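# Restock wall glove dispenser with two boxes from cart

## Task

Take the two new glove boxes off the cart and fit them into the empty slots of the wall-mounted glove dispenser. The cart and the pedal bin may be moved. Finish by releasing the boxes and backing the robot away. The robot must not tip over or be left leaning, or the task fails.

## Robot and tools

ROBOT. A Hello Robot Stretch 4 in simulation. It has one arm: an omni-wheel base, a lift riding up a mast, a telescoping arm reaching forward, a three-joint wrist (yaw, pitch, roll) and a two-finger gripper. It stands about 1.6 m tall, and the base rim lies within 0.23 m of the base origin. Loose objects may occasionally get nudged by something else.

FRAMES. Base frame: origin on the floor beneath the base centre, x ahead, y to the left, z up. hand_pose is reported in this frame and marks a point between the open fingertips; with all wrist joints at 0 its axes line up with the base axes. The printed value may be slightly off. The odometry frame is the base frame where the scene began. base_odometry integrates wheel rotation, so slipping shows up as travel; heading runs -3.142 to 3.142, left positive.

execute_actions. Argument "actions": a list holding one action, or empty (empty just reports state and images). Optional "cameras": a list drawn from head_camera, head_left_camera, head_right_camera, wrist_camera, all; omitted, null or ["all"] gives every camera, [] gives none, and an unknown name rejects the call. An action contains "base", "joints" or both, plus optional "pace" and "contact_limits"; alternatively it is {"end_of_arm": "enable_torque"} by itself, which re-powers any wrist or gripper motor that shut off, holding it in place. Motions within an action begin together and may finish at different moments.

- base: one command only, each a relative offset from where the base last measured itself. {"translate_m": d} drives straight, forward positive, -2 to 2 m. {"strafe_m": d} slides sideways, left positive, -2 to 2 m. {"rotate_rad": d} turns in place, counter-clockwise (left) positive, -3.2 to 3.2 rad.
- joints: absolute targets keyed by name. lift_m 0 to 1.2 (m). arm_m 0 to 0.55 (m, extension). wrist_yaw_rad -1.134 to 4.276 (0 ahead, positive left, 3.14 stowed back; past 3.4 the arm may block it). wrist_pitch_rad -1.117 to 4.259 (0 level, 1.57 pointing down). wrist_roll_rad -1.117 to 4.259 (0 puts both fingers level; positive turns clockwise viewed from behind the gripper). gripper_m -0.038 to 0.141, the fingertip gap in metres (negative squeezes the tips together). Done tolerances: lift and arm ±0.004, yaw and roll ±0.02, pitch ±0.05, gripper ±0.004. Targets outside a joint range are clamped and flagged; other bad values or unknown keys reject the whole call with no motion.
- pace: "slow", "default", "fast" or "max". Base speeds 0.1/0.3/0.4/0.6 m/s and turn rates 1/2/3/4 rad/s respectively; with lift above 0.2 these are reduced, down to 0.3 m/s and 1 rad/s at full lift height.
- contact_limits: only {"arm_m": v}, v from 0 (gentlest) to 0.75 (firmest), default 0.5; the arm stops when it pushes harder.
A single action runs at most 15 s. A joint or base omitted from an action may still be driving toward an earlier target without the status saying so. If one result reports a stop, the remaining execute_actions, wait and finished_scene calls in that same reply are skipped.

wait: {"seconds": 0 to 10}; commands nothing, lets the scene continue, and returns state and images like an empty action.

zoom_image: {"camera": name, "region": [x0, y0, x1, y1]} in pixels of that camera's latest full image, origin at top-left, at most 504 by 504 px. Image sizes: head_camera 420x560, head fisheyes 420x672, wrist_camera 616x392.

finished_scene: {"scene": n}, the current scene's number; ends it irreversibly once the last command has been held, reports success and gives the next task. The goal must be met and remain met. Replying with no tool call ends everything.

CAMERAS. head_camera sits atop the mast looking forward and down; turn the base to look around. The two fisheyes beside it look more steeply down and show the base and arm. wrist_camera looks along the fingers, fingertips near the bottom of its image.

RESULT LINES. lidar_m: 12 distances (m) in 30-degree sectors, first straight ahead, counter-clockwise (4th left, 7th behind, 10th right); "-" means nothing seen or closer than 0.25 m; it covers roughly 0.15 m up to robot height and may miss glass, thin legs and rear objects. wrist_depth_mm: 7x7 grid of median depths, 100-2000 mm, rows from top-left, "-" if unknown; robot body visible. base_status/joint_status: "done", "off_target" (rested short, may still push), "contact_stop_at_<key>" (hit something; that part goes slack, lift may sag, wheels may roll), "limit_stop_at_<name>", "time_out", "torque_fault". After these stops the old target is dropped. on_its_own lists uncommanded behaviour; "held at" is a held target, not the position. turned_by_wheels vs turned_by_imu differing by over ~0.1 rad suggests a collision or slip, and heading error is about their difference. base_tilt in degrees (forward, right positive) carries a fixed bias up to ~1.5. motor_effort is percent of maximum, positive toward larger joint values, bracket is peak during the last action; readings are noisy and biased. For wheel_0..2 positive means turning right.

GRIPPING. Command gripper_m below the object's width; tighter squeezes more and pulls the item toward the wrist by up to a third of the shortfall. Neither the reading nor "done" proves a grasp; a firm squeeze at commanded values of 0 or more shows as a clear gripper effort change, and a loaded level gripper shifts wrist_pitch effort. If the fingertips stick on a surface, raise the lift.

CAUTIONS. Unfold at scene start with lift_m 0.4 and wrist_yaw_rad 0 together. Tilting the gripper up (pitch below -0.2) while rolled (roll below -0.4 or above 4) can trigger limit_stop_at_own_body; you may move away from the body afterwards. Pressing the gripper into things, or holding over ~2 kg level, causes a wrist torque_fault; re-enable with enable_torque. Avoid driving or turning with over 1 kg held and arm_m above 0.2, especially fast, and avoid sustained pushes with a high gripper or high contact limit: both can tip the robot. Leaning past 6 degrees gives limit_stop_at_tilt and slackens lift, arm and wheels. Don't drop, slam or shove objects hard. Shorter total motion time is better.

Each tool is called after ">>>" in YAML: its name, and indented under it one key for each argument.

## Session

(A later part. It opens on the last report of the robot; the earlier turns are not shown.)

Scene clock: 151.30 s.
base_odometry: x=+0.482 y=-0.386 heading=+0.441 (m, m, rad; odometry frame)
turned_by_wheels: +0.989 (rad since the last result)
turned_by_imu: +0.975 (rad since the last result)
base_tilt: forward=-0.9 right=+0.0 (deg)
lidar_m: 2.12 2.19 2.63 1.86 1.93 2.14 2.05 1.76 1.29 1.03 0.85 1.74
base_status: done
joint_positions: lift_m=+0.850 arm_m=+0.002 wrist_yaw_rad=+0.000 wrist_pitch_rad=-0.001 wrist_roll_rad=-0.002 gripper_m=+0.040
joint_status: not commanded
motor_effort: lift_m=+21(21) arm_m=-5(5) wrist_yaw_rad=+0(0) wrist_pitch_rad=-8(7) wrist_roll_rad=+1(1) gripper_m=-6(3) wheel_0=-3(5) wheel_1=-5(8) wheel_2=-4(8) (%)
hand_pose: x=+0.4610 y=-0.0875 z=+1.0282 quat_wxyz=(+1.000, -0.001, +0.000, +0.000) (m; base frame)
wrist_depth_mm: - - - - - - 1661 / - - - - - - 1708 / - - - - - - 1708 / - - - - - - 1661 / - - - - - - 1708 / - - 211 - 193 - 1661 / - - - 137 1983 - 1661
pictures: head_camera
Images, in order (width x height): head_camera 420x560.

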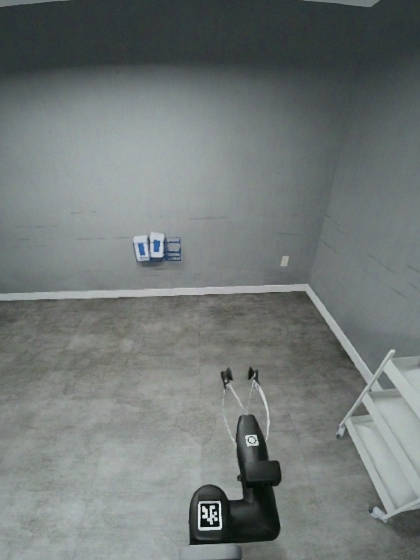

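>>> execute_actions:
  actions:
    - {"base":{"rotate_rad":-0.99},"joints":{"lift_m":1.0,"wrist_pitch_rad":0.7,"gripper_m":0.14}}

Scene clock: 154.30 s.
base_odometry: x=+0.482 y=-0.386 heading=-0.549 (m, m, rad; odometry frame)
turned_by_wheels: -0.989 (rad since the last result)
turned_by_imu: -0.978 (rad since the last result)
base_tilt: forward=-0.9 right=+0.0 (deg)
lidar_m: 0.86 1.85 2.12 2.33 2.58 1.86 2.00 2.15 2.07 1.70 1.28 0.86
base_status: done
joint_positions: lift_m=+1.000 arm_m=+0.002 wrist_yaw_rad=+0.000 wrist_pitch_rad=+0.701 wrist_roll_rad=-0.002 gripper_m=+0.140
joint_status: all done
motor_effort: lift_m=+22(21) arm_m=-5(5) wrist_yaw_rad=+0(0) wrist_pitch_rad=-6(5) wrist_roll_rad=+1(1) gripper_m=-3(1) wheel_0=+4(6) wheel_1=+2(9) wheel_2=+2(10) (%)
hand_pose: x=+0.3929 y=-0.0874 z=+0.9918 quat_wxyz=(+0.939, -0.001, +0.344, +0.000) (m; base frame)
wrist_depth_mm: 1863 1618 1308 1138 976 866 798 / 1921 1921 1499 1078 1078 931 842 / - - 1756 1025 1008 1008 891 / - 1921 1921 1182 904 1118 960 / 1661 1661 1661 1138 1118 1205 1060 / 1430 1366 217 1281 1229 206 1160 / 1255 1229 1229 141 1229 1182 1205
pictures: head_camera, head_left_camera, head_right_camera, wrist_camera
Images, in order (width x height): head_camera 420x560, head_left_camera 420x672, head_right_camera 420x672, wrist_camera 616x392.

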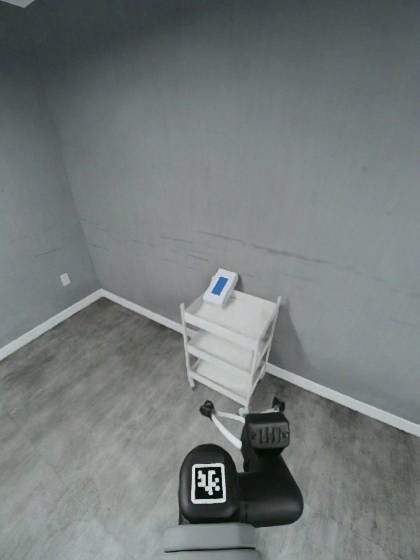

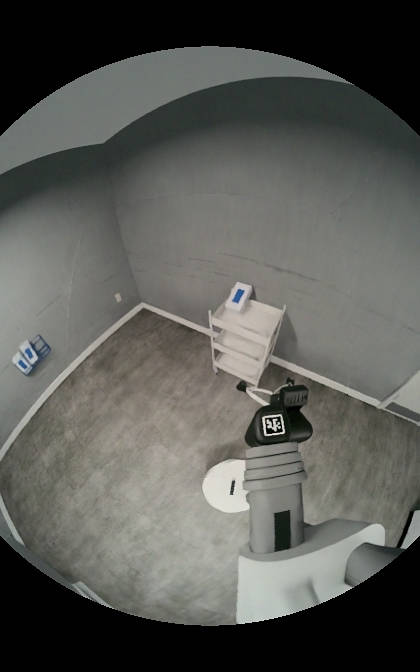

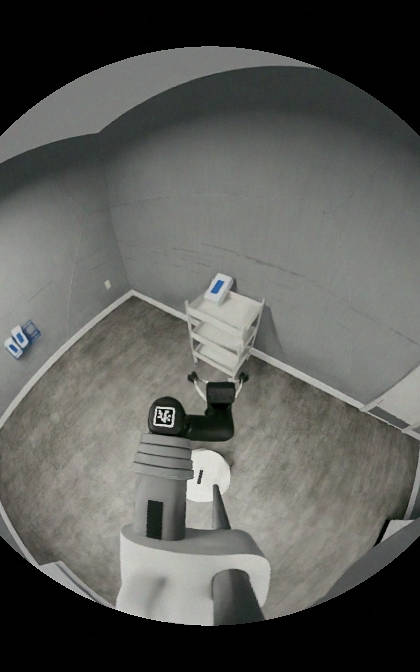

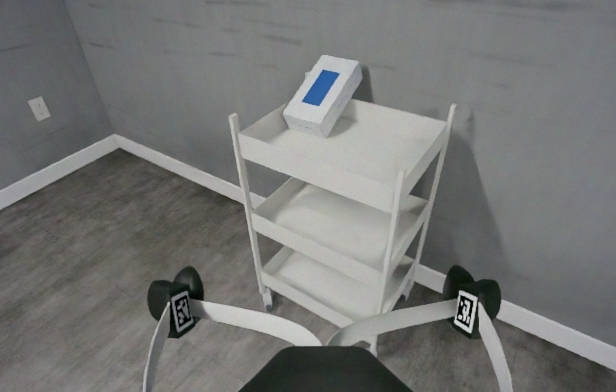

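>>> execute_actions:
  actions:
    - {"base":{"rotate_rad":-0.55}}
  cameras: []

>>> execute_actions:
  actions:
    - {"base":{"strafe_m":0.63}}
  cameras: []

>>> execute_actions:
  actions:
    - {"base":{"translate_m":0.35},"joints":{"lift_m":1.1,"wrist_pitch_rad":1.0}}

Scene clock: 161.97 s.
base_odometry: x=+0.482 y=-0.386 heading=-1.098 (m, m, rad; odometry frame)
turned_by_wheels: -0.549 (rad since the last result)
turned_by_imu: -0.544 (rad since the last result)
base_tilt: forward=-0.8 right=+0.0 (deg)
lidar_m: 0.86 0.84 1.80 2.14 2.21 2.58 1.88 1.97 2.15 2.04 1.70 1.27
base_status: done
joint_positions: lift_m=+1.000 arm_m=+0.002 wrist_yaw_rad=+0.000 wrist_pitch_rad=+0.701 wrist_roll_rad=-0.002 gripper_m=+0.140
joint_status: not commanded
motor_effort: lift_m=+22(22) arm_m=-5(5) wrist_yaw_rad=+0(0) wrist_pitch_rad=-3(7) wrist_roll_rad=+1(1) gripper_m=+0(0) wheel_0=+3(8) wheel_1=+4(8) wheel_2=+4(8) (%)
hand_pose: x=+0.3929 y=-0.0874 z=+0.9918 quat_wxyz=(+0.939, -0.001, +0.344, +0.000) (m; base frame)
wrist_depth_mm: 976 976 960 960 946 917 931 / 1060 1060 1060 1042 1042 1025 991 / 946 1025 1118 1182 1138 1138 1138 / 904 904 1255 1308 1308 1281 1255 / 1078 1098 1308 1499 1464 1430 1430 / 1336 1138 217 1397 1366 207 1366 / 1255 1205 1229 141 1229 1205 1205
pictures: none
No camera images: the call's "cameras" was empty. Leave "cameras" out to get every camera's image.

Scene clock: 165.40 s.
base_odometry: x=+1.042 y=-0.099 heading=-1.098 (m, m, rad; odometry frame)
turned_by_wheels: +0.000 (rad since the last result)
turned_by_imu: -0.003 (rad since the last result)
base_tilt: forward=-0.9 right=+0.0 (deg)
lidar_m: 0.83 1.31 1.63 1.51 1.57 2.30 1.90 1.96 2.73 2.69 1.75 0.86
base_status: done
joint_positions: lift_m=+1.000 arm_m=+0.002 wrist_yaw_rad=+0.000 wrist_pitch_rad=+0.701 wrist_roll_rad=-0.002 gripper_m=+0.140
joint_status: not commanded
motor_effort: lift_m=+22(21) arm_m=-5(5) wrist_yaw_rad=-1(0) wrist_pitch_rad=-4(6) wrist_roll_rad=+0(1) gripper_m=+1(2) wheel_0=-4(10) wheel_1=+2(12) wheel_2=+0(3) (%)
hand_pose: x=+0.3929 y=-0.0874 z=+0.9918 quat_wxyz=(+0.939, -0.001, +0.344, +0.000) (m; base frame)
wrist_depth_mm: 991 976 976 960 946 960 946 / 1078 1060 1060 1042 1025 1025 1025 / 1229 1205 1182 946 1008 1138 1118 / 1397 1366 1366 866 854 1255 1281 / 1576 1537 1499 1078 1078 1464 1464 / 1430 1366 216 1205 946 208 1366 / 1229 1229 1229 141 1160 1182 1229
pictures: none
No camera images: the call's "cameras" was empty. Leave "cameras" out to get every camera's image.

Scene clock: 168.07 s.
base_odometry: x=+1.202 y=-0.411 heading=-1.097 (m, m, rad; odometry frame)
turned_by_wheels: +0.001 (rad since the last result)
turned_by_imu: -0.001 (rad since the last result)
base_tilt: forward=-0.9 right=+0.0 (deg)
lidar_m: 0.47 0.93 1.33 1.58 1.56 2.30 2.26 2.33 2.79 2.71 1.25 0.50
base_status: done
joint_positions: lift_m=+1.100 arm_m=+0.002 wrist_yaw_rad=+0.000 wrist_pitch_rad=+1.001 wrist_roll_rad=-0.002 gripper_m=+0.140
joint_status: all done
motor_effort: lift_m=+22(22) arm_m=-5(5) wrist_yaw_rad=+0(1) wrist_pitch_rad=-3(3) wrist_roll_rad=+1(1) gripper_m=-2(2) wheel_0=+4(13) wheel_1=+4(9) wheel_2=+0(12) (%)
hand_pose: x=+0.3281 y=-0.0874 z=+1.0350 quat_wxyz=(+0.877, -0.001, +0.480, +0.001) (m; base frame)
wrist_depth_mm: 723 723 715 715 707 699 707 / 842 842 842 707 820 820 798 / 1008 1008 991 699 778 798 960 / 1281 1255 1229 715 715 715 1160 / 1430 1397 1397 668 668 647 1336 / 1308 1281 217 891 878 207 1229 / 1205 1205 1160 141 1118 1160 1160
pictures: head_camera, head_left_camera, head_right_camera, wrist_camera
Images, in order (width x height): head_camera 420x560, head_left_camera 420x672, head_right_camera 420x672, wrist_camera 616x392.

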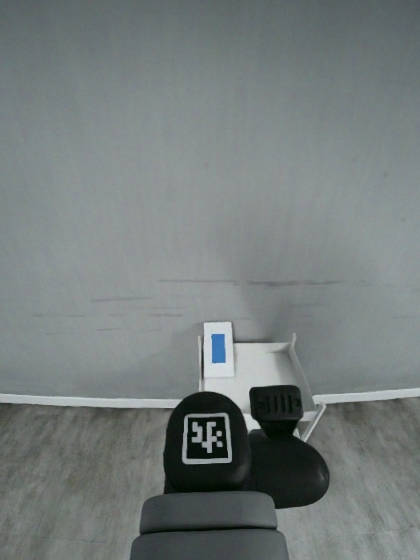

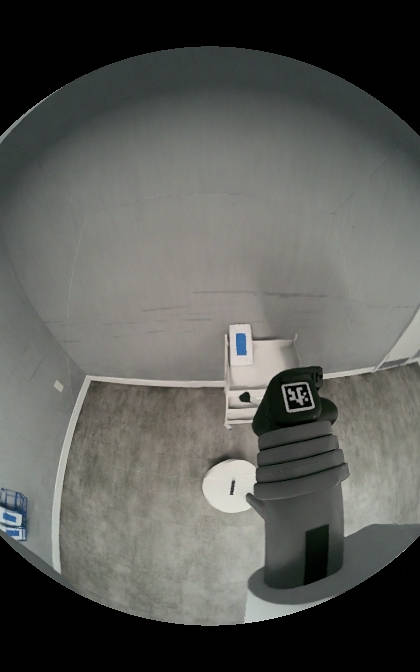

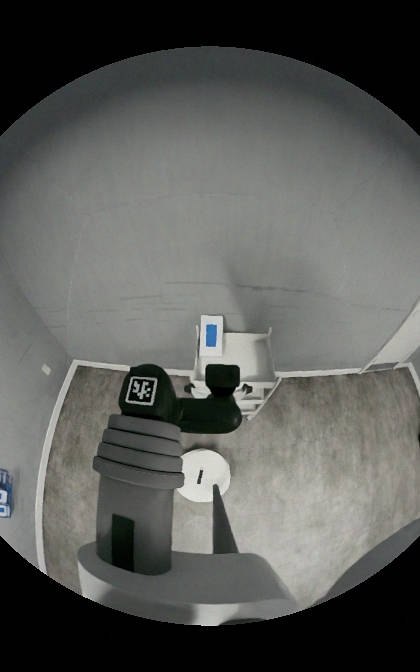

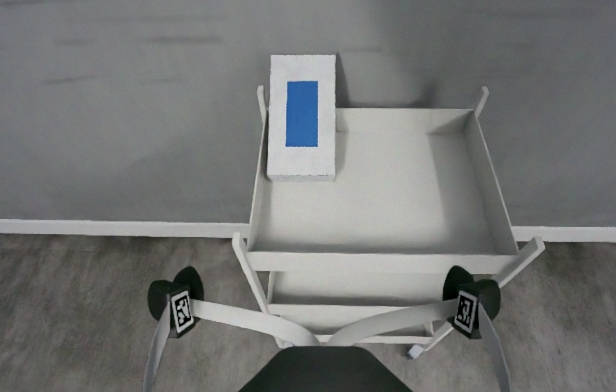

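>>> execute_actions:
  actions:
    - {"base":{"strafe_m":0.018},"joints":{"lift_m":0.92,"arm_m":0.49}}
  cameras: ["wrist_camera","head_camera"]

Scene clock: 174.13 s.
base_odometry: x=+1.218 y=-0.402 heading=-1.097 (m, m, rad; odometry frame)
turned_by_wheels: +0.000 (rad since the last result)
turned_by_imu: -0.002 (rad since the last result)
base_tilt: forward=-0.8 right=+0.0 (deg)
lidar_m: 0.47 0.94 1.33 1.56 1.57 2.27 2.25 2.32 2.83 2.73 1.27 0.51
base_status: done
joint_positions: lift_m=+0.920 arm_m=+0.489 wrist_yaw_rad=+0.000 wrist_pitch_rad=+1.001 wrist_roll_rad=-0.002 gripper_m=+0.140
joint_status: all done
motor_effort: lift_m=+15(20) arm_m=+5(4) wrist_yaw_rad=-1(1) wrist_pitch_rad=-4(4) wrist_roll_rad=+1(1) gripper_m=+0(0) wheel_0=-3(4) wheel_1=+3(10) wheel_2=+0(1) (%)
hand_pose: x=+0.8156 y=-0.0874 z=+0.8556 quat_wxyz=(+0.877, -0.001, +0.480, +0.001) (m; base frame)
wrist_depth_mm: 194 190 189 188 186 184 185 / 223 221 220 218 216 213 211 / 267 264 262 258 255 252 250 / 332 329 320 317 312 310 306 / 439 433 373 281 364 399 394 / 654 580 217 274 274 207 512 / 991 976 276 141 368 368 368
pictures: head_camera, wrist_camera
Images, in order (width x height): head_camera 420x560, wrist_camera 616x392.

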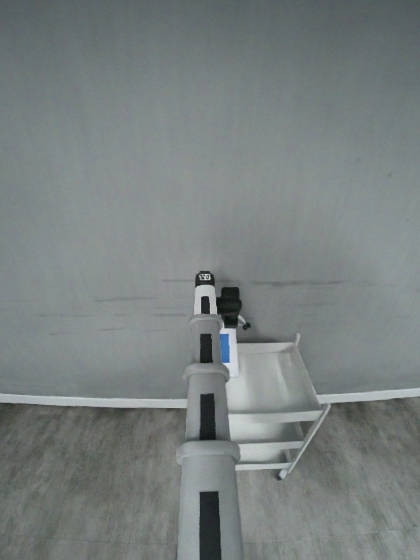

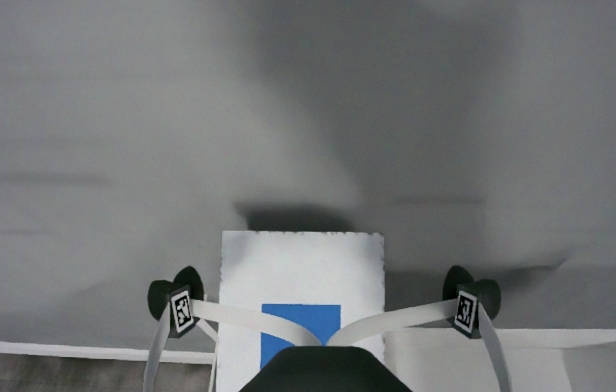

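>>> execute_actions:
  actions:
    - {"base":{"strafe_m":0.011},"joints":{"arm_m":0.51},"pace":"slow"}
  cameras: []

>>> execute_actions:
  actions:
    - {"joints":{"lift_m":0.835},"pace":"slow"}
  cameras: ["wrist_camera","head_left_camera"]

Scene clock: 177.70 s.
base_odometry: x=+1.227 y=-0.398 heading=-1.097 (m, m, rad; odometry frame)
turned_by_wheels: +0.000 (rad since the last result)
turned_by_imu: -0.001 (rad since the last result)
base_tilt: forward=-0.8 right=+0.0 (deg)
lidar_m: 0.47 0.96 1.32 1.55 1.58 2.25 2.26 2.34 2.83 2.74 1.28 0.49
base_status: done
joint_positions: lift_m=+0.920 arm_m=+0.509 wrist_yaw_rad=+0.000 wrist_pitch_rad=+1.001 wrist_roll_rad=-0.002 gripper_m=+0.140
joint_status: all done
motor_effort: lift_m=+15(15) arm_m=+5(7) wrist_yaw_rad=-1(0) wrist_pitch_rad=-4(4) wrist_roll_rad=+1(2) gripper_m=-9(1) wheel_0=-2(11) wheel_1=+5(6) wheel_2=+0(0) (%)
hand_pose: x=+0.8356 y=-0.0874 z=+0.8556 quat_wxyz=(+0.877, -0.001, +0.480, +0.001) (m; base frame)
wrist_depth_mm: 172 169 168 167 165 163 164 / 198 196 196 193 191 189 187 / 236 235 233 230 227 224 221 / 296 290 286 282 278 274 271 / 389 382 351 327 338 351 349 / 580 517 217 267 266 207 496 / 976 917 732 141 320 359 366
pictures: none
No camera images: the call's "cameras" was empty. Leave "cameras" out to get every camera's image.

Scene clock: 179.27 s.
base_odometry: x=+1.227 y=-0.397 heading=-1.098 (m, m, rad; odometry frame)
turned_by_wheels: -0.001 (rad since the last result)
turned_by_imu: -0.010 (rad since the last result)
base_tilt: forward=-0.9 right=+0.0 (deg)
lidar_m: 0.48 0.95 1.31 1.54 1.56 2.24 2.26 2.35 2.81 2.72 1.29 0.51
base_status: not commanded
joint_positions: lift_m=+0.845 arm_m=+0.509 wrist_yaw_rad=-0.002 wrist_pitch_rad=+0.990 wrist_roll_rad=+0.003 gripper_m=+0.140
joint_status: lift_m contact_stop (moved -0.075 of -0.085)
on_its_own: lift_m is slack since a contact_stop (your +0.835 is given up); wrist_pitch_rad is at rest, and its effort (+28) is outside its rest range (-23 to +23)
motor_effort: lift_m=+11(21) arm_m=+5(5) wrist_yaw_rad=+4(12) wrist_pitch_rad=+28(39) wrist_roll_rad=-12(14) gripper_m=+1(3) wheel_0=-3(3) wheel_1=+3(5) wheel_2=-5(5) (%)
hand_pose: x=+0.8381 y=-0.0877 z=+0.7825 quat_wxyz=(+0.880, +0.002, +0.475, -0.001) (m; base frame)
wrist_depth_mm: 167 164 164 163 162 161 163 / 190 190 190 189 187 186 185 / 225 224 224 222 221 220 218 / 276 274 262 259 257 266 265 / 359 351 217 215 216 340 340 / 504 213 212 210 208 207 469 / 820 842 207 138 267 300 300
pictures: head_left_camera, wrist_camera
Images, in order (width x height): head_left_camera 420x672, wrist_camera 616x392.

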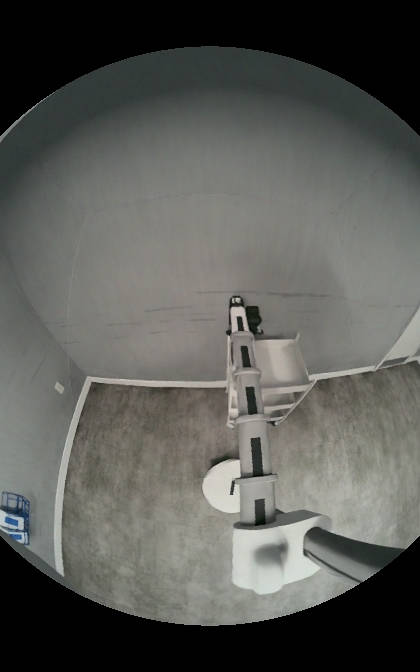

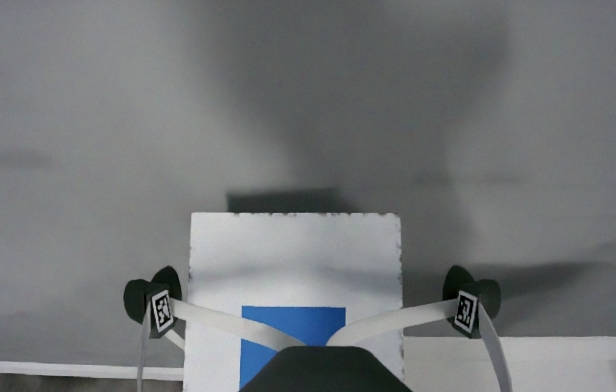

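>>> execute_actions:
  actions:
    - {"joints":{"lift_m":0.848,"gripper_m":0.125},"pace":"slow"}
  cameras: []

>>> execute_actions:
  actions:
    - {"joints":{"lift_m":0.825},"pace":"slow"}
  cameras: ["wrist_camera"]

Scene clock: 182.60 s.
base_odometry: x=+1.227 y=-0.397 heading=-1.097 (m, m, rad; odometry frame)
turned_by_wheels: +0.000 (rad since the last result)
turned_by_imu: -0.001 (rad since the last result)
base_tilt: forward=-1.0 right=+0.0 (deg)
lidar_m: 0.48 0.96 1.31 1.55 1.58 2.24 2.27 2.34 2.83 2.74 1.29 0.50
base_status: not commanded
joint_positions: lift_m=+0.849 arm_m=+0.509 wrist_yaw_rad=+0.002 wrist_pitch_rad=+0.992 wrist_roll_rad=+0.001 gripper_m=+0.125
joint_status: all done
on_its_own: wrist_pitch_rad is at rest, and its effort (+24) is outside its rest range (-23 to +23)
motor_effort: lift_m=+6(18) arm_m=+5(5) wrist_yaw_rad=-7(7) wrist_pitch_rad=+24(22) wrist_roll_rad=-10(9) gripper_m=-7(5) wheel_0=+0(3) wheel_1=+3(3) wheel_2=-2(4) (%)
hand_pose: x=+0.8379 y=-0.0871 z=+0.7857 quat_wxyz=(+0.879, +0.000, +0.476, +0.001) (m; base frame)
wrist_depth_mm: 167 164 164 163 162 160 163 / 191 191 190 188 187 185 183 / 227 226 224 222 220 218 216 / 279 277 264 259 257 264 263 / 366 357 221 217 216 338 334 / 521 466 214 212 211 213 462 / 842 809 210 135 206 293 298
pictures: none
No camera images: the call's "cameras" was empty. Leave "cameras" out to get every camera's image.

Scene clock: 183.27 s.
base_odometry: x=+1.227 y=-0.397 heading=-1.097 (m, m, rad; odometry frame)
turned_by_wheels: +0.000 (rad since the last result)
turned_by_imu: +0.000 (rad since the last result)
base_tilt: forward=-0.9 right=+0.0 (deg)
lidar_m: 0.48 0.94 1.31 1.55 1.57 2.24 2.28 2.35 2.84 2.75 1.30 0.51
base_status: not commanded
joint_positions: lift_m=+0.848 arm_m=+0.509 wrist_yaw_rad=+0.002 wrist_pitch_rad=+0.988 wrist_roll_rad=+0.003 gripper_m=+0.125
joint_status: lift_m contact_stop (moved -0.001 of -0.024)
on_its_own: lift_m is slack since a contact_stop (your +0.825 is given up); wrist_pitch_rad is at rest, and its effort (+33) is outside its rest range (-23 to +23)
motor_effort: lift_m=+11(10) arm_m=+5(5) wrist_yaw_rad=-7(7) wrist_pitch_rad=+33(42) wrist_roll_rad=-13(17) gripper_m=-5(4) wheel_0=+1(1) wheel_1=+3(3) wheel_2=-2(2) (%)
hand_pose: x=+0.8390 y=-0.0871 z=+0.7850 quat_wxyz=(+0.880, +0.001, +0.474, +0.000) (m; base frame)
wrist_depth_mm: 166 164 163 163 161 160 162 / 190 189 189 187 185 184 182 / 225 224 223 221 218 216 215 / 276 273 260 257 255 263 259 / 357 351 221 217 216 332 330 / 508 459 215 213 211 213 459 / 820 788 211 135 207 293 296
pictures: wrist_camera
Images, in order (width x height): wrist_camera 616x392.

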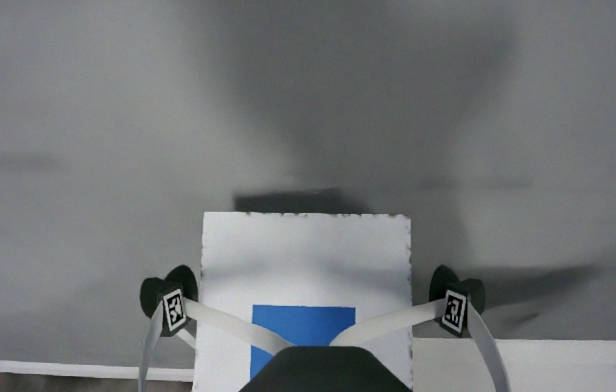

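>>> execute_actions:
  actions:
    - {"joints":{"lift_m":0.85,"gripper_m":0.105},"pace":"slow"}
  cameras: []

>>> execute_actions:
  actions:
    - {"joints":{"lift_m":0.83},"pace":"slow"}
  cameras: ["wrist_camera"]

Scene clock: 187.03 s.
base_odometry: x=+1.228 y=-0.397 heading=-1.096 (m, m, rad; odometry frame)
turned_by_wheels: +0.002 (rad since the last result)
turned_by_imu: +0.000 (rad since the last result)
base_tilt: forward=-0.9 right=+0.0 (deg)
lidar_m: 0.49 0.94 1.29 1.55 1.54 2.24 2.26 2.33 2.82 2.75 1.29 0.52
base_status: not commanded
joint_positions: lift_m=+0.851 arm_m=+0.509 wrist_yaw_rad=+0.009 wrist_pitch_rad=+0.990 wrist_roll_rad=+0.002 gripper_m=+0.105
joint_status: all done
on_its_own: wrist_yaw_rad is at rest, and its effort (-28) is outside its rest range (-13 to +13); wrist_pitch_rad is at rest, and its effort (+28) is outside its rest range (-23 to +23)
motor_effort: lift_m=+6(20) arm_m=+5(5) wrist_yaw_rad=-28(27) wrist_pitch_rad=+28(27) wrist_roll_rad=-11(12) gripper_m=-14(16) wheel_0=+11(11) wheel_1=+5(5) wheel_2=+6(6) (%)
hand_pose: x=+0.8392 y=-0.0859 z=+0.7880 quat_wxyz=(+0.880, -0.001, +0.475, +0.004) (m; base frame)
wrist_depth_mm: 167 164 163 161 160 158 160 / 192 191 189 186 184 181 179 / 229 225 223 220 217 213 211 / 282 278 262 256 254 258 255 / 368 357 224 220 217 327 325 / 535 473 216 214 211 415 439 / 866 866 213 139 206 307 307
pictures: none
No camera images: the call's "cameras" was empty. Leave "cameras" out to get every camera's image.

Scene clock: 187.77 s.
base_odometry: x=+1.228 y=-0.397 heading=-1.096 (m, m, rad; odometry frame)
turned_by_wheels: +0.000 (rad since the last result)
turned_by_imu: +0.007 (rad since the last result)
base_tilt: forward=-0.9 right=+0.0 (deg)
lidar_m: 0.49 0.95 1.32 1.54 1.55 2.27 2.26 2.35 2.82 2.74 1.27 0.52
base_status: not commanded
joint_positions: lift_m=+0.847 arm_m=+0.509 wrist_yaw_rad=+0.006 wrist_pitch_rad=+0.984 wrist_roll_rad=+0.004 gripper_m=+0.105
joint_status: lift_m contact_stop (moved -0.004 of -0.021)
on_its_own: lift_m is slack since a contact_stop (your +0.830 is given up); wrist_yaw_rad is at rest, and its effort (-17) is outside its rest range (-13 to +13); wrist_pitch_rad is at rest, and its effort (+44) is outside its rest range (-23 to +23); wrist_roll_rad is at rest, and its effort (-16) is outside its rest range (-13 to +13)
motor_effort: lift_m=+10(12) arm_m=+5(5) wrist_yaw_rad=-17(28) wrist_pitch_rad=+44(55) wrist_roll_rad=-16(19) gripper_m=-7(12) wheel_0=+10(11) wheel_1=+5(5) wheel_2=+6(6) (%)
hand_pose: x=+0.8404 y=-0.0865 z=+0.7847 quat_wxyz=(+0.881, +0.000, +0.472, +0.002) (m; base frame)
wrist_depth_mm: 167 164 163 161 160 158 160 / 191 190 188 186 185 181 179 / 228 224 221 220 215 213 211 / 279 274 271 266 252 256 253 / 364 353 225 221 220 324 320 / 517 459 215 215 211 407 433 / 842 820 213 141 206 306 309
pictures: wrist_camera
Images, in order (width x height): wrist_camera 616x392.

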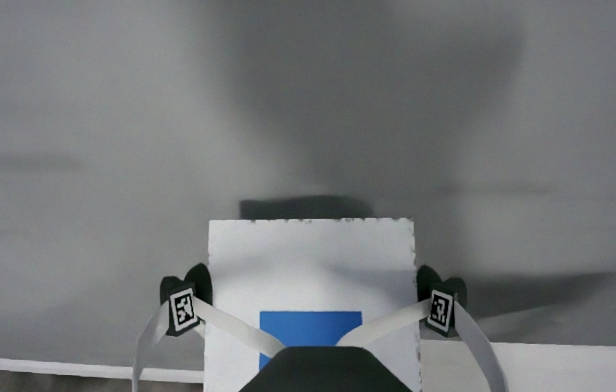

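>>> execute_actions:
  actions:
    - {"joints":{"lift_m":0.875,"gripper_m":0.14}}
  cameras: []

>>> execute_actions:
  actions:
    - {"joints":{"arm_m":0.53},"pace":"slow"}
  cameras: []

>>> execute_actions:
  actions:
    - {"joints":{"lift_m":0.83},"pace":"slow"}
  cameras: ["wrist_camera"]

Scene clock: 191.60 s.
base_odometry: x=+1.227 y=-0.397 heading=-1.096 (m, m, rad; odometry frame)
turned_by_wheels: -0.001 (rad since the last result)
turned_by_imu: -0.002 (rad since the last result)
base_tilt: forward=-0.9 right=-0.1 (deg)
lidar_m: 0.47 0.93 1.34 1.55 1.56 2.27 2.28 2.33 2.83 2.75 1.25 0.51
base_status: not commanded
joint_positions: lift_m=+0.875 arm_m=+0.509 wrist_yaw_rad=+0.001 wrist_pitch_rad=+1.001 wrist_roll_rad=-0.001 gripper_m=+0.140
joint_status: all done
motor_effort: lift_m=+21(22) arm_m=+4(4) wrist_yaw_rad=-2(16) wrist_pitch_rad=-2(29) wrist_roll_rad=-1(11) gripper_m=-2(8) wheel_0=+5(10) wheel_1=+4(5) wheel_2=+5(6) (%)
hand_pose: x=+0.8359 y=-0.0873 z=+0.8100 quat_wxyz=(+0.877, -0.001, +0.480, +0.001) (m; base frame)
wrist_depth_mm: 171 168 168 166 164 163 163 / 198 196 195 193 190 188 186 / 236 234 232 229 226 224 221 / 293 290 285 282 277 274 271 / 387 379 332 238 236 351 347 / 574 508 216 231 229 208 492 / 917 917 291 141 224 325 327
pictures: none
No camera images: the call's "cameras" was empty. Leave "cameras" out to get every camera's image.

Scene clock: 192.77 s.
base_odometry: x=+1.227 y=-0.397 heading=-1.096 (m, m, rad; odometry frame)
turned_by_wheels: +0.000 (rad since the last result)
turned_by_imu: +0.000 (rad since the last result)
base_tilt: forward=-0.9 right=+0.0 (deg)
lidar_m: 0.49 0.93 1.31 1.55 1.55 2.25 2.25 2.34 2.84 2.75 1.26 0.52
base_status: not commanded
joint_positions: lift_m=+0.875 arm_m=+0.529 wrist_yaw_rad=+0.000 wrist_pitch_rad=+1.001 wrist_roll_rad=-0.001 gripper_m=+0.140
joint_status: all done
motor_effort: lift_m=+22(22) arm_m=+5(5) wrist_yaw_rad=-2(2) wrist_pitch_rad=-3(3) wrist_roll_rad=-1(2) gripper_m=-1(4) wheel_0=+4(4) wheel_1=+4(4) wheel_2=+5(5) (%)
hand_pose: x=+0.8557 y=-0.0873 z=+0.8100 quat_wxyz=(+0.877, -0.001, +0.480, +0.001) (m; base frame)
wrist_depth_mm: 149 147 146 145 144 142 - / 172 171 170 168 167 165 163 / 206 204 202 200 198 195 193 / 256 252 249 246 242 239 236 / 340 332 304 283 294 307 304 / 504 442 217 224 221 207 430 / 866 878 223 141 216 322 569
pictures: none
No camera images: the call's "cameras" was empty. Leave "cameras" out to get every camera's image.

Scene clock: 193.90 s.
base_odometry: x=+1.227 y=-0.397 heading=-1.098 (m, m, rad; odometry frame)
turned_by_wheels: -0.001 (rad since the last result)
turned_by_imu: -0.009 (rad since the last result)
base_tilt: forward=-0.9 right=+0.0 (deg)
lidar_m: 0.49 0.92 1.30 1.56 1.57 2.24 2.28 2.34 2.82 2.75 1.28 0.52
base_status: not commanded
joint_positions: lift_m=+0.844 arm_m=+0.529 wrist_yaw_rad=-0.001 wrist_pitch_rad=+0.990 wrist_roll_rad=+0.003 gripper_m=+0.140
joint_status: lift_m contact_stop (moved -0.031 of -0.045)
on_its_own: lift_m is slack since a contact_stop (your +0.830 is given up); wrist_pitch_rad is at rest, and its effort (+27) is outside its rest range (-23 to +23)
motor_effort: lift_m=+11(20) arm_m=+5(5) wrist_yaw_rad=+4(11) wrist_pitch_rad=+27(39) wrist_roll_rad=-12(16) gripper_m=-2(4) wheel_0=-2(4) wheel_1=+3(5) wheel_2=-4(5) (%)
hand_pose: x=+0.8581 y=-0.0876 z=+0.7810 quat_wxyz=(+0.880, +0.001, +0.475, -0.001) (m; base frame)
wrist_depth_mm: 145 143 143 142 142 141 - / 166 166 165 164 163 162 161 / 196 195 195 194 192 191 190 / 241 240 237 236 235 232 230 / 312 306 273 270 281 296 294 / 442 211 208 206 204 207 404 / 715 723 202 137 198 300 530
pictures: wrist_camera
Images, in order (width x height): wrist_camera 616x392.

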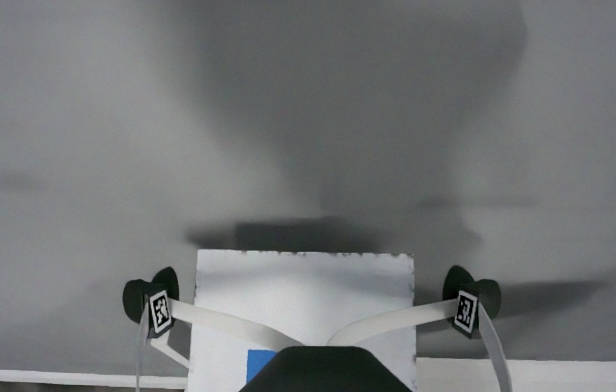

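>>> execute_actions:
  actions:
    - {"joints":{"lift_m":0.847,"arm_m":0.518,"gripper_m":0.03},"pace":"slow"}
  cameras: ["wrist_camera"]

>>> execute_actions:
  actions:
    - {"joints":{"lift_m":0.9},"pace":"slow"}
  cameras: ["wrist_camera","head_left_camera"]

Scene clock: 200.23 s.
base_odometry: x=+1.227 y=-0.398 heading=-1.097 (m, m, rad; odometry frame)
turned_by_wheels: +0.000 (rad since the last result)
turned_by_imu: -0.002 (rad since the last result)
base_tilt: forward=-0.8 right=+0.0 (deg)
lidar_m: 0.50 0.93 1.30 1.56 1.59 2.22 2.28 2.33 2.84 2.74 1.27 0.50
base_status: not commanded
joint_positions: lift_m=+0.847 arm_m=+0.519 wrist_yaw_rad=+0.000 wrist_pitch_rad=+1.002 wrist_roll_rad=-0.002 gripper_m=+0.031
joint_status: all done
motor_effort: lift_m=+16(19) arm_m=-4(8) wrist_yaw_rad=+0(39) wrist_pitch_rad=-6(48) wrist_roll_rad=+0(17) gripper_m=-37(40) wheel_0=-1(15) wheel_1=+1(6) wheel_2=+1(12) (%)
hand_pose: x=+0.8449 y=-0.0874 z=+0.7823 quat_wxyz=(+0.877, -0.001, +0.480, +0.000) (m; base frame)
wrist_depth_mm: 160 157 156 156 155 154 156 / 183 183 182 181 179 178 176 / 220 219 216 216 213 211 209 / 273 270 266 264 262 259 257 / 357 355 327 306 304 336 334 / 535 436 195 193 190 178 473 / 866 831 191 189 183 301 143
pictures: wrist_camera
Images, in order (width x height): wrist_camera 616x392.

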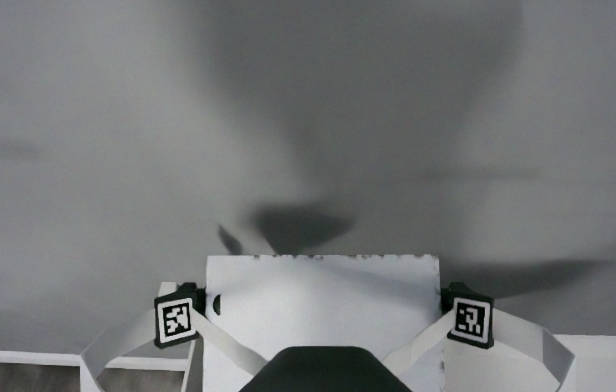

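Scene clock: 201.53 s.
base_odometry: x=+1.227 y=-0.398 heading=-1.097 (m, m, rad; odometry frame)
turned_by_wheels: +0.000 (rad since the last result)
turned_by_imu: -0.001 (rad since the last result)
base_tilt: forward=-0.9 right=+0.0 (deg)
lidar_m: 0.48 0.95 1.30 1.54 1.56 2.19 2.27 2.33 2.83 2.74 1.27 0.51
base_status: not commanded
joint_positions: lift_m=+0.900 arm_m=+0.519 wrist_yaw_rad=+0.000 wrist_pitch_rad=+1.003 wrist_roll_rad=-0.002 gripper_m=+0.031
joint_status: all done
motor_effort: lift_m=+24(25) arm_m=-4(4) wrist_yaw_rad=+0(0) wrist_pitch_rad=-9(6) wrist_roll_rad=+1(0) gripper_m=-36(38) wheel_0=-1(1) wheel_1=+1(1) wheel_2=+1(1) (%)
hand_pose: x=+0.8449 y=-0.0874 z=+0.8346 quat_wxyz=(+0.877, -0.001, +0.481, +0.000) (m; base frame)
wrist_depth_mm: 159 157 157 156 154 154 156 / 184 183 182 181 180 178 176 / 220 219 217 215 213 211 210 / 273 270 267 265 260 259 257 / 359 355 310 228 226 336 334 / 539 439 196 193 190 178 473 / 891 866 195 192 189 342 238
pictures: head_left_camera, wrist_camera
Images, in order (width x height): head_left_camera 420x672, wrist_camera 616x392.

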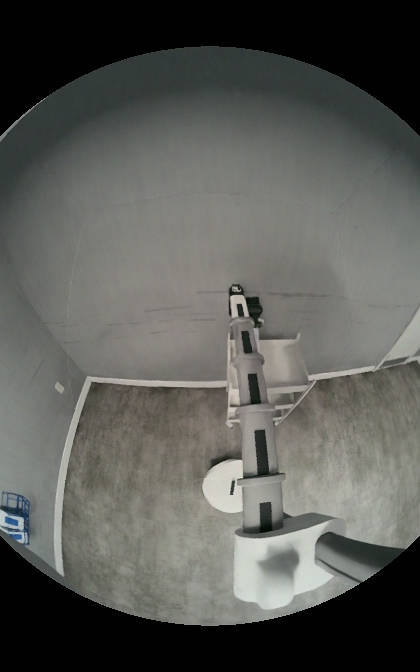

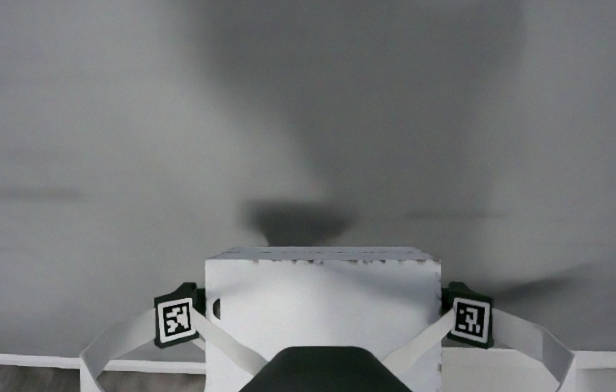

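>>> execute_actions:
  actions:
    - {"joints":{"lift_m":1.08},"pace":"slow"}
  cameras: []

>>> execute_actions:
  actions:
    - {"joints":{"arm_m":0.1,"wrist_pitch_rad":0},"pace":"slow"}

Scene clock: 205.97 s.
base_odometry: x=+1.227 y=-0.398 heading=-1.097 (m, m, rad; odometry frame)
turned_by_wheels: +0.000 (rad since the last result)
turned_by_imu: -0.002 (rad since the last result)
base_tilt: forward=-0.8 right=+0.0 (deg)
lidar_m: 0.49 0.95 1.32 1.55 1.59 2.24 2.26 2.33 2.84 2.75 1.28 0.51
base_status: not commanded
joint_positions: lift_m=+1.080 arm_m=+0.519 wrist_yaw_rad=+0.000 wrist_pitch_rad=+1.003 wrist_roll_rad=-0.002 gripper_m=+0.031
joint_status: all done
motor_effort: lift_m=+24(22) arm_m=-4(4) wrist_yaw_rad=+0(1) wrist_pitch_rad=-5(7) wrist_roll_rad=+0(0) gripper_m=-37(34) wheel_0=-1(1) wheel_1=+2(1) wheel_2=+1(1) (%)
hand_pose: x=+0.8449 y=-0.0874 z=+1.0146 quat_wxyz=(+0.877, -0.001, +0.481, +0.000) (m; base frame)
wrist_depth_mm: 159 157 157 156 154 153 156 / 183 183 181 181 179 178 176 / 220 219 216 215 213 211 210 / 272 271 266 264 262 258 256 / 357 353 310 229 227 334 332 / 530 436 195 193 190 178 473 / 878 878 195 191 188 723 634
pictures: none
No camera images: the call's "cameras" was empty. Leave "cameras" out to get every camera's image.

Scene clock: 211.43 s.
base_odometry: x=+1.227 y=-0.397 heading=-1.097 (m, m, rad; odometry frame)
turned_by_wheels: +0.000 (rad since the last result)
turned_by_imu: -0.002 (rad since the last result)
base_tilt: forward=-0.9 right=+0.0 (deg)
lidar_m: 0.47 0.93 1.30 1.56 1.57 2.24 2.26 2.34 2.85 2.73 1.28 0.51
base_status: not commanded
joint_positions: lift_m=+1.080 arm_m=+0.101 wrist_yaw_rad=+0.000 wrist_pitch_rad=+0.007 wrist_roll_rad=-0.002 gripper_m=+0.031
joint_status: all done
motor_effort: lift_m=+22(24) arm_m=-5(5) wrist_yaw_rad=+0(25) wrist_pitch_rad=-23(97) wrist_roll_rad=+0(1) gripper_m=-32(34) wheel_0=-1(1) wheel_1=+1(2) wheel_2=-1(4) (%)
hand_pose: x=+0.5603 y=-0.0874 z=+1.2558 quat_wxyz=(+1.000, -0.001, +0.004, +0.000) (m; base frame)
wrist_depth_mm: 609 609 597 591 585 574 574 / 609 603 597 591 585 574 569 / 609 597 597 597 585 574 569 / 603 603 597 585 580 574 569 / 603 603 591 585 585 580 564 / 603 591 194 192 189 178 569 / 597 591 188 187 180 569 564
pictures: head_camera, head_left_camera, head_right_camera, wrist_camera
Images, in order (width x height): head_camera 420x560, head_left_camera 420x672, head_right_camera 420x672, wrist_camera 616x392.

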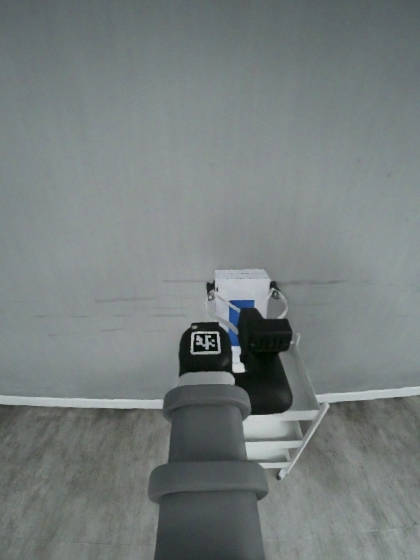

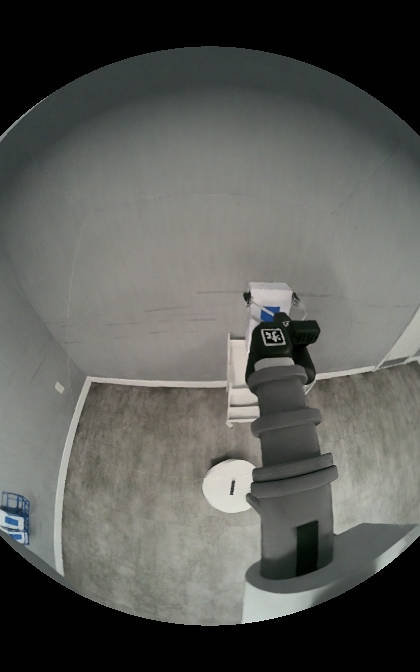

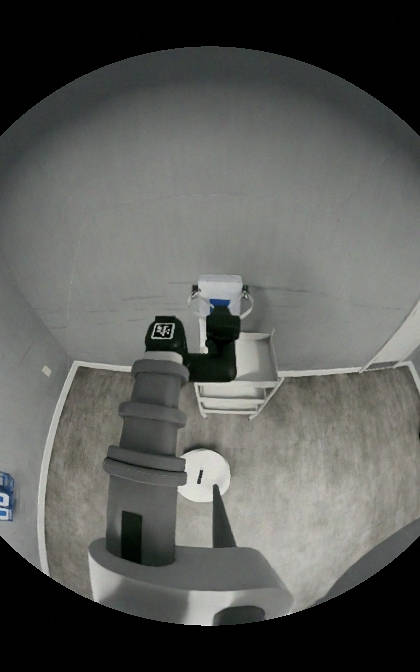

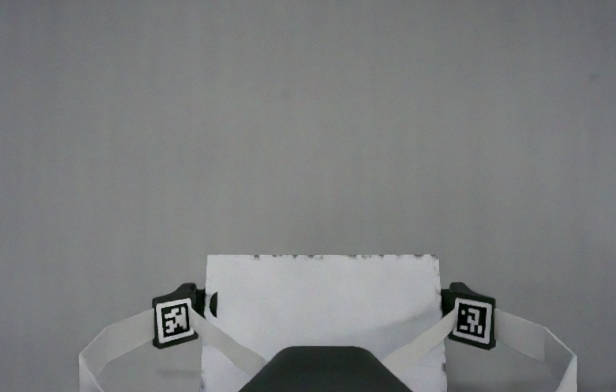

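>>> execute_actions:
  actions:
    - {"base":{"translate_m":-0.2},"joints":{"arm_m":0.0,"wrist_yaw_rad":0.04}}
  cameras: []

>>> execute_actions:
  actions:
    - {"base":{"rotate_rad":1.499},"pace":"slow"}
  cameras: []

>>> execute_actions:
  actions:
    - {"base":{"strafe_m":0.62},"joints":{"lift_m":0.85}}
  cameras: ["head_camera"]

Scene clock: 217.57 s.
base_odometry: x=+1.136 y=-0.220 heading=-1.098 (m, m, rad; odometry frame)
turned_by_wheels: -0.001 (rad since the last result)
turned_by_imu: -0.002 (rad since the last result)
base_tilt: forward=-0.8 right=+0.0 (deg)
lidar_m: 0.36 1.14 1.57 1.50 1.54 2.27 2.07 2.13 2.84 2.73 1.54 0.38
base_status: done
joint_positions: lift_m=+1.080 arm_m=+0.002 wrist_yaw_rad=+0.040 wrist_pitch_rad=+0.007 wrist_roll_rad=-0.002 gripper_m=+0.031
joint_status: all done
motor_effort: lift_m=+22(22) arm_m=-5(5) wrist_yaw_rad=+0(8) wrist_pitch_rad=-20(24) wrist_roll_rad=-1(1) gripper_m=-34(32) wheel_0=-5(10) wheel_1=-4(7) wheel_2=+0(11) (%)
hand_pose: x=+0.4642 y=-0.0758 z=+1.2558 quat_wxyz=(+1.000, -0.001, +0.004, +0.020) (m; base frame)
wrist_depth_mm: 960 946 917 891 878 866 842 / 960 931 917 904 878 854 854 / 946 931 904 891 891 866 842 / 960 946 904 891 866 854 842 / 946 931 917 891 878 854 842 / 960 917 193 192 189 178 831 / 946 917 187 187 179 842 831
pictures: none
No camera images: the call's "cameras" was empty. Leave "cameras" out to get every camera's image.

Scene clock: 220.33 s.
base_odometry: x=+1.136 y=-0.220 heading=+0.400 (m, m, rad; odometry frame)
turned_by_wheels: +1.498 (rad since the last result)
turned_by_imu: +1.477 (rad since the last result)
base_tilt: forward=-0.9 right=+0.0 (deg)
lidar_m: 0.37 1.50 2.11 2.04 2.05 2.69 2.73 1.71 0.72 0.68 1.12 0.39
base_status: done
joint_positions: lift_m=+1.080 arm_m=+0.002 wrist_yaw_rad=+0.040 wrist_pitch_rad=+0.007 wrist_roll_rad=-0.002 gripper_m=+0.031
joint_status: not commanded
motor_effort: lift_m=+22(22) arm_m=-5(4) wrist_yaw_rad=-1(1) wrist_pitch_rad=-23(19) wrist_roll_rad=+1(0) gripper_m=-38(33) wheel_0=-5(8) wheel_1=-5(7) wheel_2=-4(6) (%)
hand_pose: x=+0.4642 y=-0.0757 z=+1.2558 quat_wxyz=(+1.000, -0.001, +0.004, +0.020) (m; base frame)
wrist_depth_mm: 1366 1397 1397 1397 1397 1397 1366 / 1366 1430 1336 1397 1366 1397 1366 / 1366 1397 1366 1366 1366 1366 1336 / 1397 1397 1366 1366 1366 1366 1397 / 1366 1366 1397 1366 1366 1366 1366 / 1366 1397 194 192 189 178 1366 / 1366 1281 188 187 180 1336 1255
pictures: none
No camera images: the call's "cameras" was empty. Leave "cameras" out to get every camera's image.

Scene clock: 223.73 s.
base_odometry: x=+0.895 y=+0.351 heading=+0.400 (m, m, rad; odometry frame)
turned_by_wheels: +0.000 (rad since the last result)
turned_by_imu: -0.003 (rad since the last result)
base_tilt: forward=-0.8 right=+0.0 (deg)
lidar_m: 0.37 1.55 2.00 1.77 1.45 1.89 2.79 2.59 1.36 1.31 1.75 0.39
base_status: done
joint_positions: lift_m=+0.850 arm_m=+0.002 wrist_yaw_rad=+0.040 wrist_pitch_rad=+0.007 wrist_roll_rad=-0.002 gripper_m=+0.031
joint_status: all done
motor_effort: lift_m=+16(24) arm_m=-5(5) wrist_yaw_rad=+0(1) wrist_pitch_rad=-22(22) wrist_roll_rad=+0(0) gripper_m=-35(34) wheel_0=-1(13) wheel_1=+1(10) wheel_2=+0(4) (%)
hand_pose: x=+0.4642 y=-0.0758 z=+1.0263 quat_wxyz=(+1.000, -0.001, +0.004, +0.020) (m; base frame)
wrist_depth_mm: 1366 1336 1336 1336 1336 1366 1336 / 1336 1336 1336 1336 1336 1336 1366 / 1336 1336 1336 1336 1336 1308 1336 / 1366 1308 1308 1336 1336 1336 1336 / 1336 1308 1308 1336 1336 1336 1308 / 1308 1336 194 191 190 178 1336 / 1308 1308 188 187 180 1308 1308
pictures: head_camera
Images, in order (width x height): head_camera 420x560.

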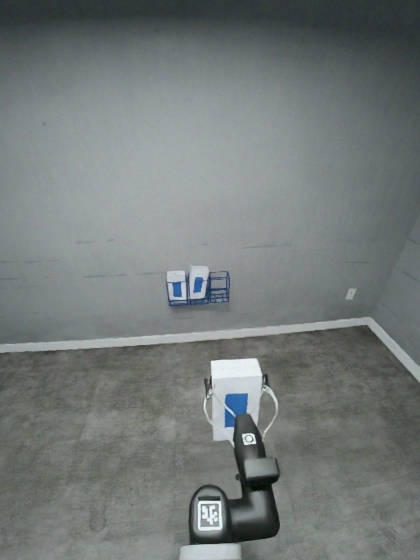

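>>> execute_actions:
  actions:
    - {"base":{"translate_m":0.364}}
  cameras: []

>>> execute_actions:
  actions:
    - {"base":{"translate_m":0.3},"joints":{"arm_m":0.3}}

>>> zoom_image:
  camera: "head_left_camera"
  region: [170, 280, 300, 400]

>>> zoom_image:
  camera: "head_right_camera"
  region: [130, 270, 260, 390]

Scene clock: 229.30 s.
base_odometry: x=+1.230 y=+0.493 heading=+0.400 (m, m, rad; odometry frame)
turned_by_wheels: +0.000 (rad since the last result)
turned_by_imu: -0.003 (rad since the last result)
base_tilt: forward=-0.9 right=+0.0 (deg)
lidar_m: 0.37 1.17 1.54 2.00 1.58 1.90 3.16 2.63 1.37 1.33 1.73 0.39
base_status: done
joint_positions: lift_m=+0.850 arm_m=+0.002 wrist_yaw_rad=+0.040 wrist_pitch_rad=+0.007 wrist_roll_rad=-0.002 gripper_m=+0.031
joint_status: not commanded
motor_effort: lift_m=+17(17) arm_m=-5(4) wrist_yaw_rad=+0(1) wrist_pitch_rad=-20(23) wrist_roll_rad=+1(1) gripper_m=-36(35) wheel_0=+4(5) wheel_1=+2(8) wheel_2=-3(12) (%)
hand_pose: x=+0.4642 y=-0.0758 z=+1.0263 quat_wxyz=(+1.000, -0.001, +0.004, +0.020) (m; base frame)
wrist_depth_mm: 960 976 960 960 976 960 960 / 976 960 960 946 946 946 960 / 960 960 960 960 960 960 960 / 960 960 960 960 976 946 946 / 960 946 946 960 946 946 946 / 946 946 193 192 189 178 960 / 946 960 188 187 180 946 960
pictures: none
No camera images: the call's "cameras" was empty. Leave "cameras" out to get every camera's image.

Scene clock: 231.77 s.
base_odometry: x=+1.506 y=+0.610 heading=+0.401 (m, m, rad; odometry frame)
turned_by_wheels: +0.000 (rad since the last result)
turned_by_imu: -0.001 (rad since the last result)
base_tilt: forward=-0.9 right=+0.0 (deg)
lidar_m: 0.66 0.76 1.14 2.03 1.78 1.94 3.46 2.58 1.46 1.64 1.33 0.91
base_status: done
joint_positions: lift_m=+0.850 arm_m=+0.299 wrist_yaw_rad=+0.040 wrist_pitch_rad=+0.007 wrist_roll_rad=-0.002 gripper_m=+0.031
joint_status: all done
motor_effort: lift_m=+17(17) arm_m=+4(5) wrist_yaw_rad=-1(1) wrist_pitch_rad=-21(22) wrist_roll_rad=-1(1) gripper_m=-37(39) wheel_0=+3(2) wheel_1=+4(8) wheel_2=-2(12) (%)
hand_pose: x=+0.7618 y=-0.0757 z=+1.0263 quat_wxyz=(+1.000, -0.001, +0.004, +0.020) (m; base frame)
wrist_depth_mm: 349 349 349 351 349 347 349 / 347 347 349 349 349 347 347 / 347 347 347 349 347 349 347 / 345 349 347 347 347 347 345 / 347 347 345 345 345 345 347 / 347 347 194 191 189 178 347 / 345 345 189 187 180 345 143
pictures: head_camera, head_left_camera, head_right_camera, wrist_camera
Images, in order (width x height): head_camera 420x560, head_left_camera 420x672, head_right_camera 420x672, wrist_camera 616x392.

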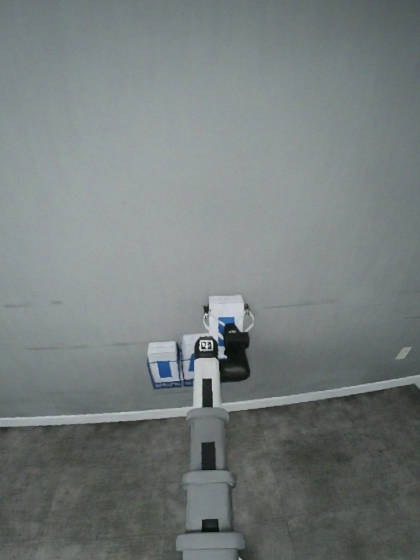

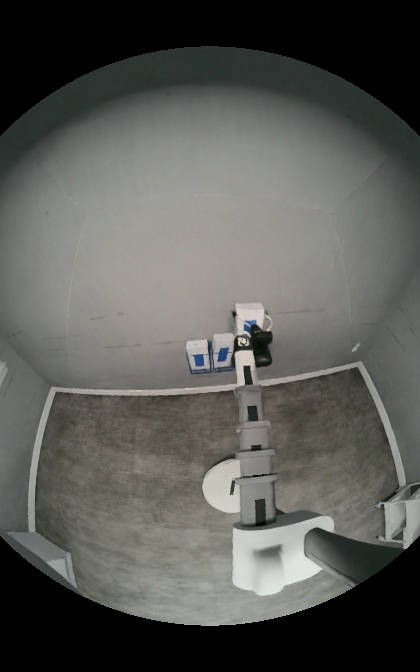

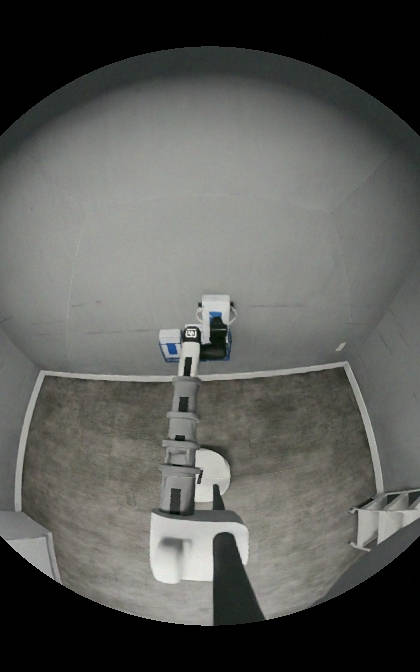

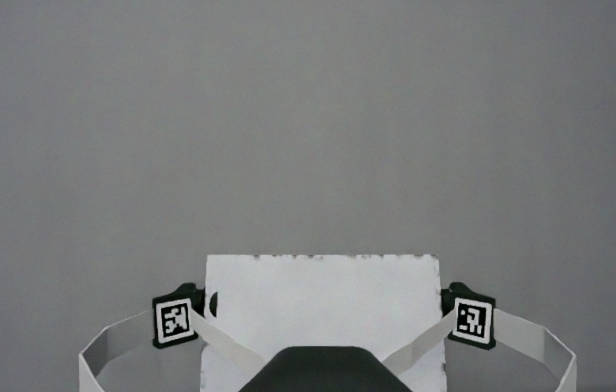

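Region (170, 280, 300, 400) of head_left_camera's 420x672 image, scaled by 3.877, with more detail than that image has; it fills the top 465 rows of this view, and the rest is white.

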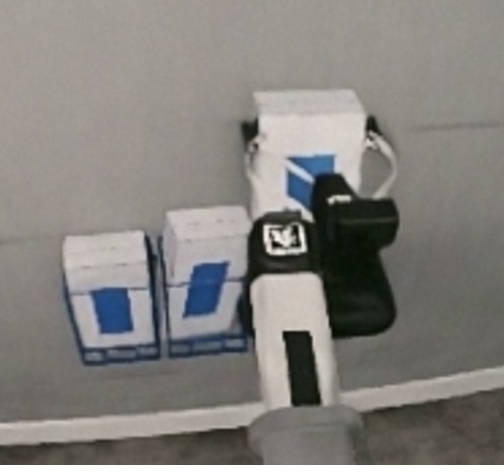

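Region (130, 270, 260, 390) of head_right_camera's 420x672 image, scaled by 3.877, with more detail than that image has; it fills the top 465 rows of this view, and the rest is white.

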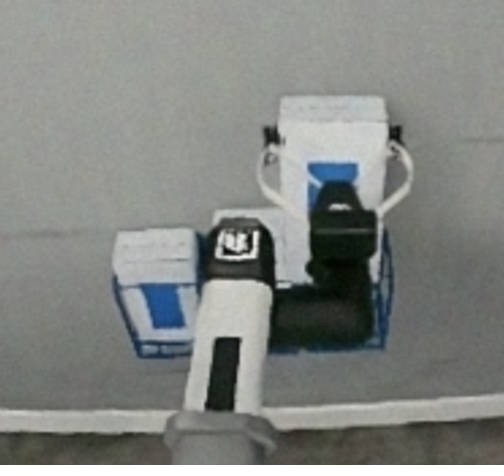

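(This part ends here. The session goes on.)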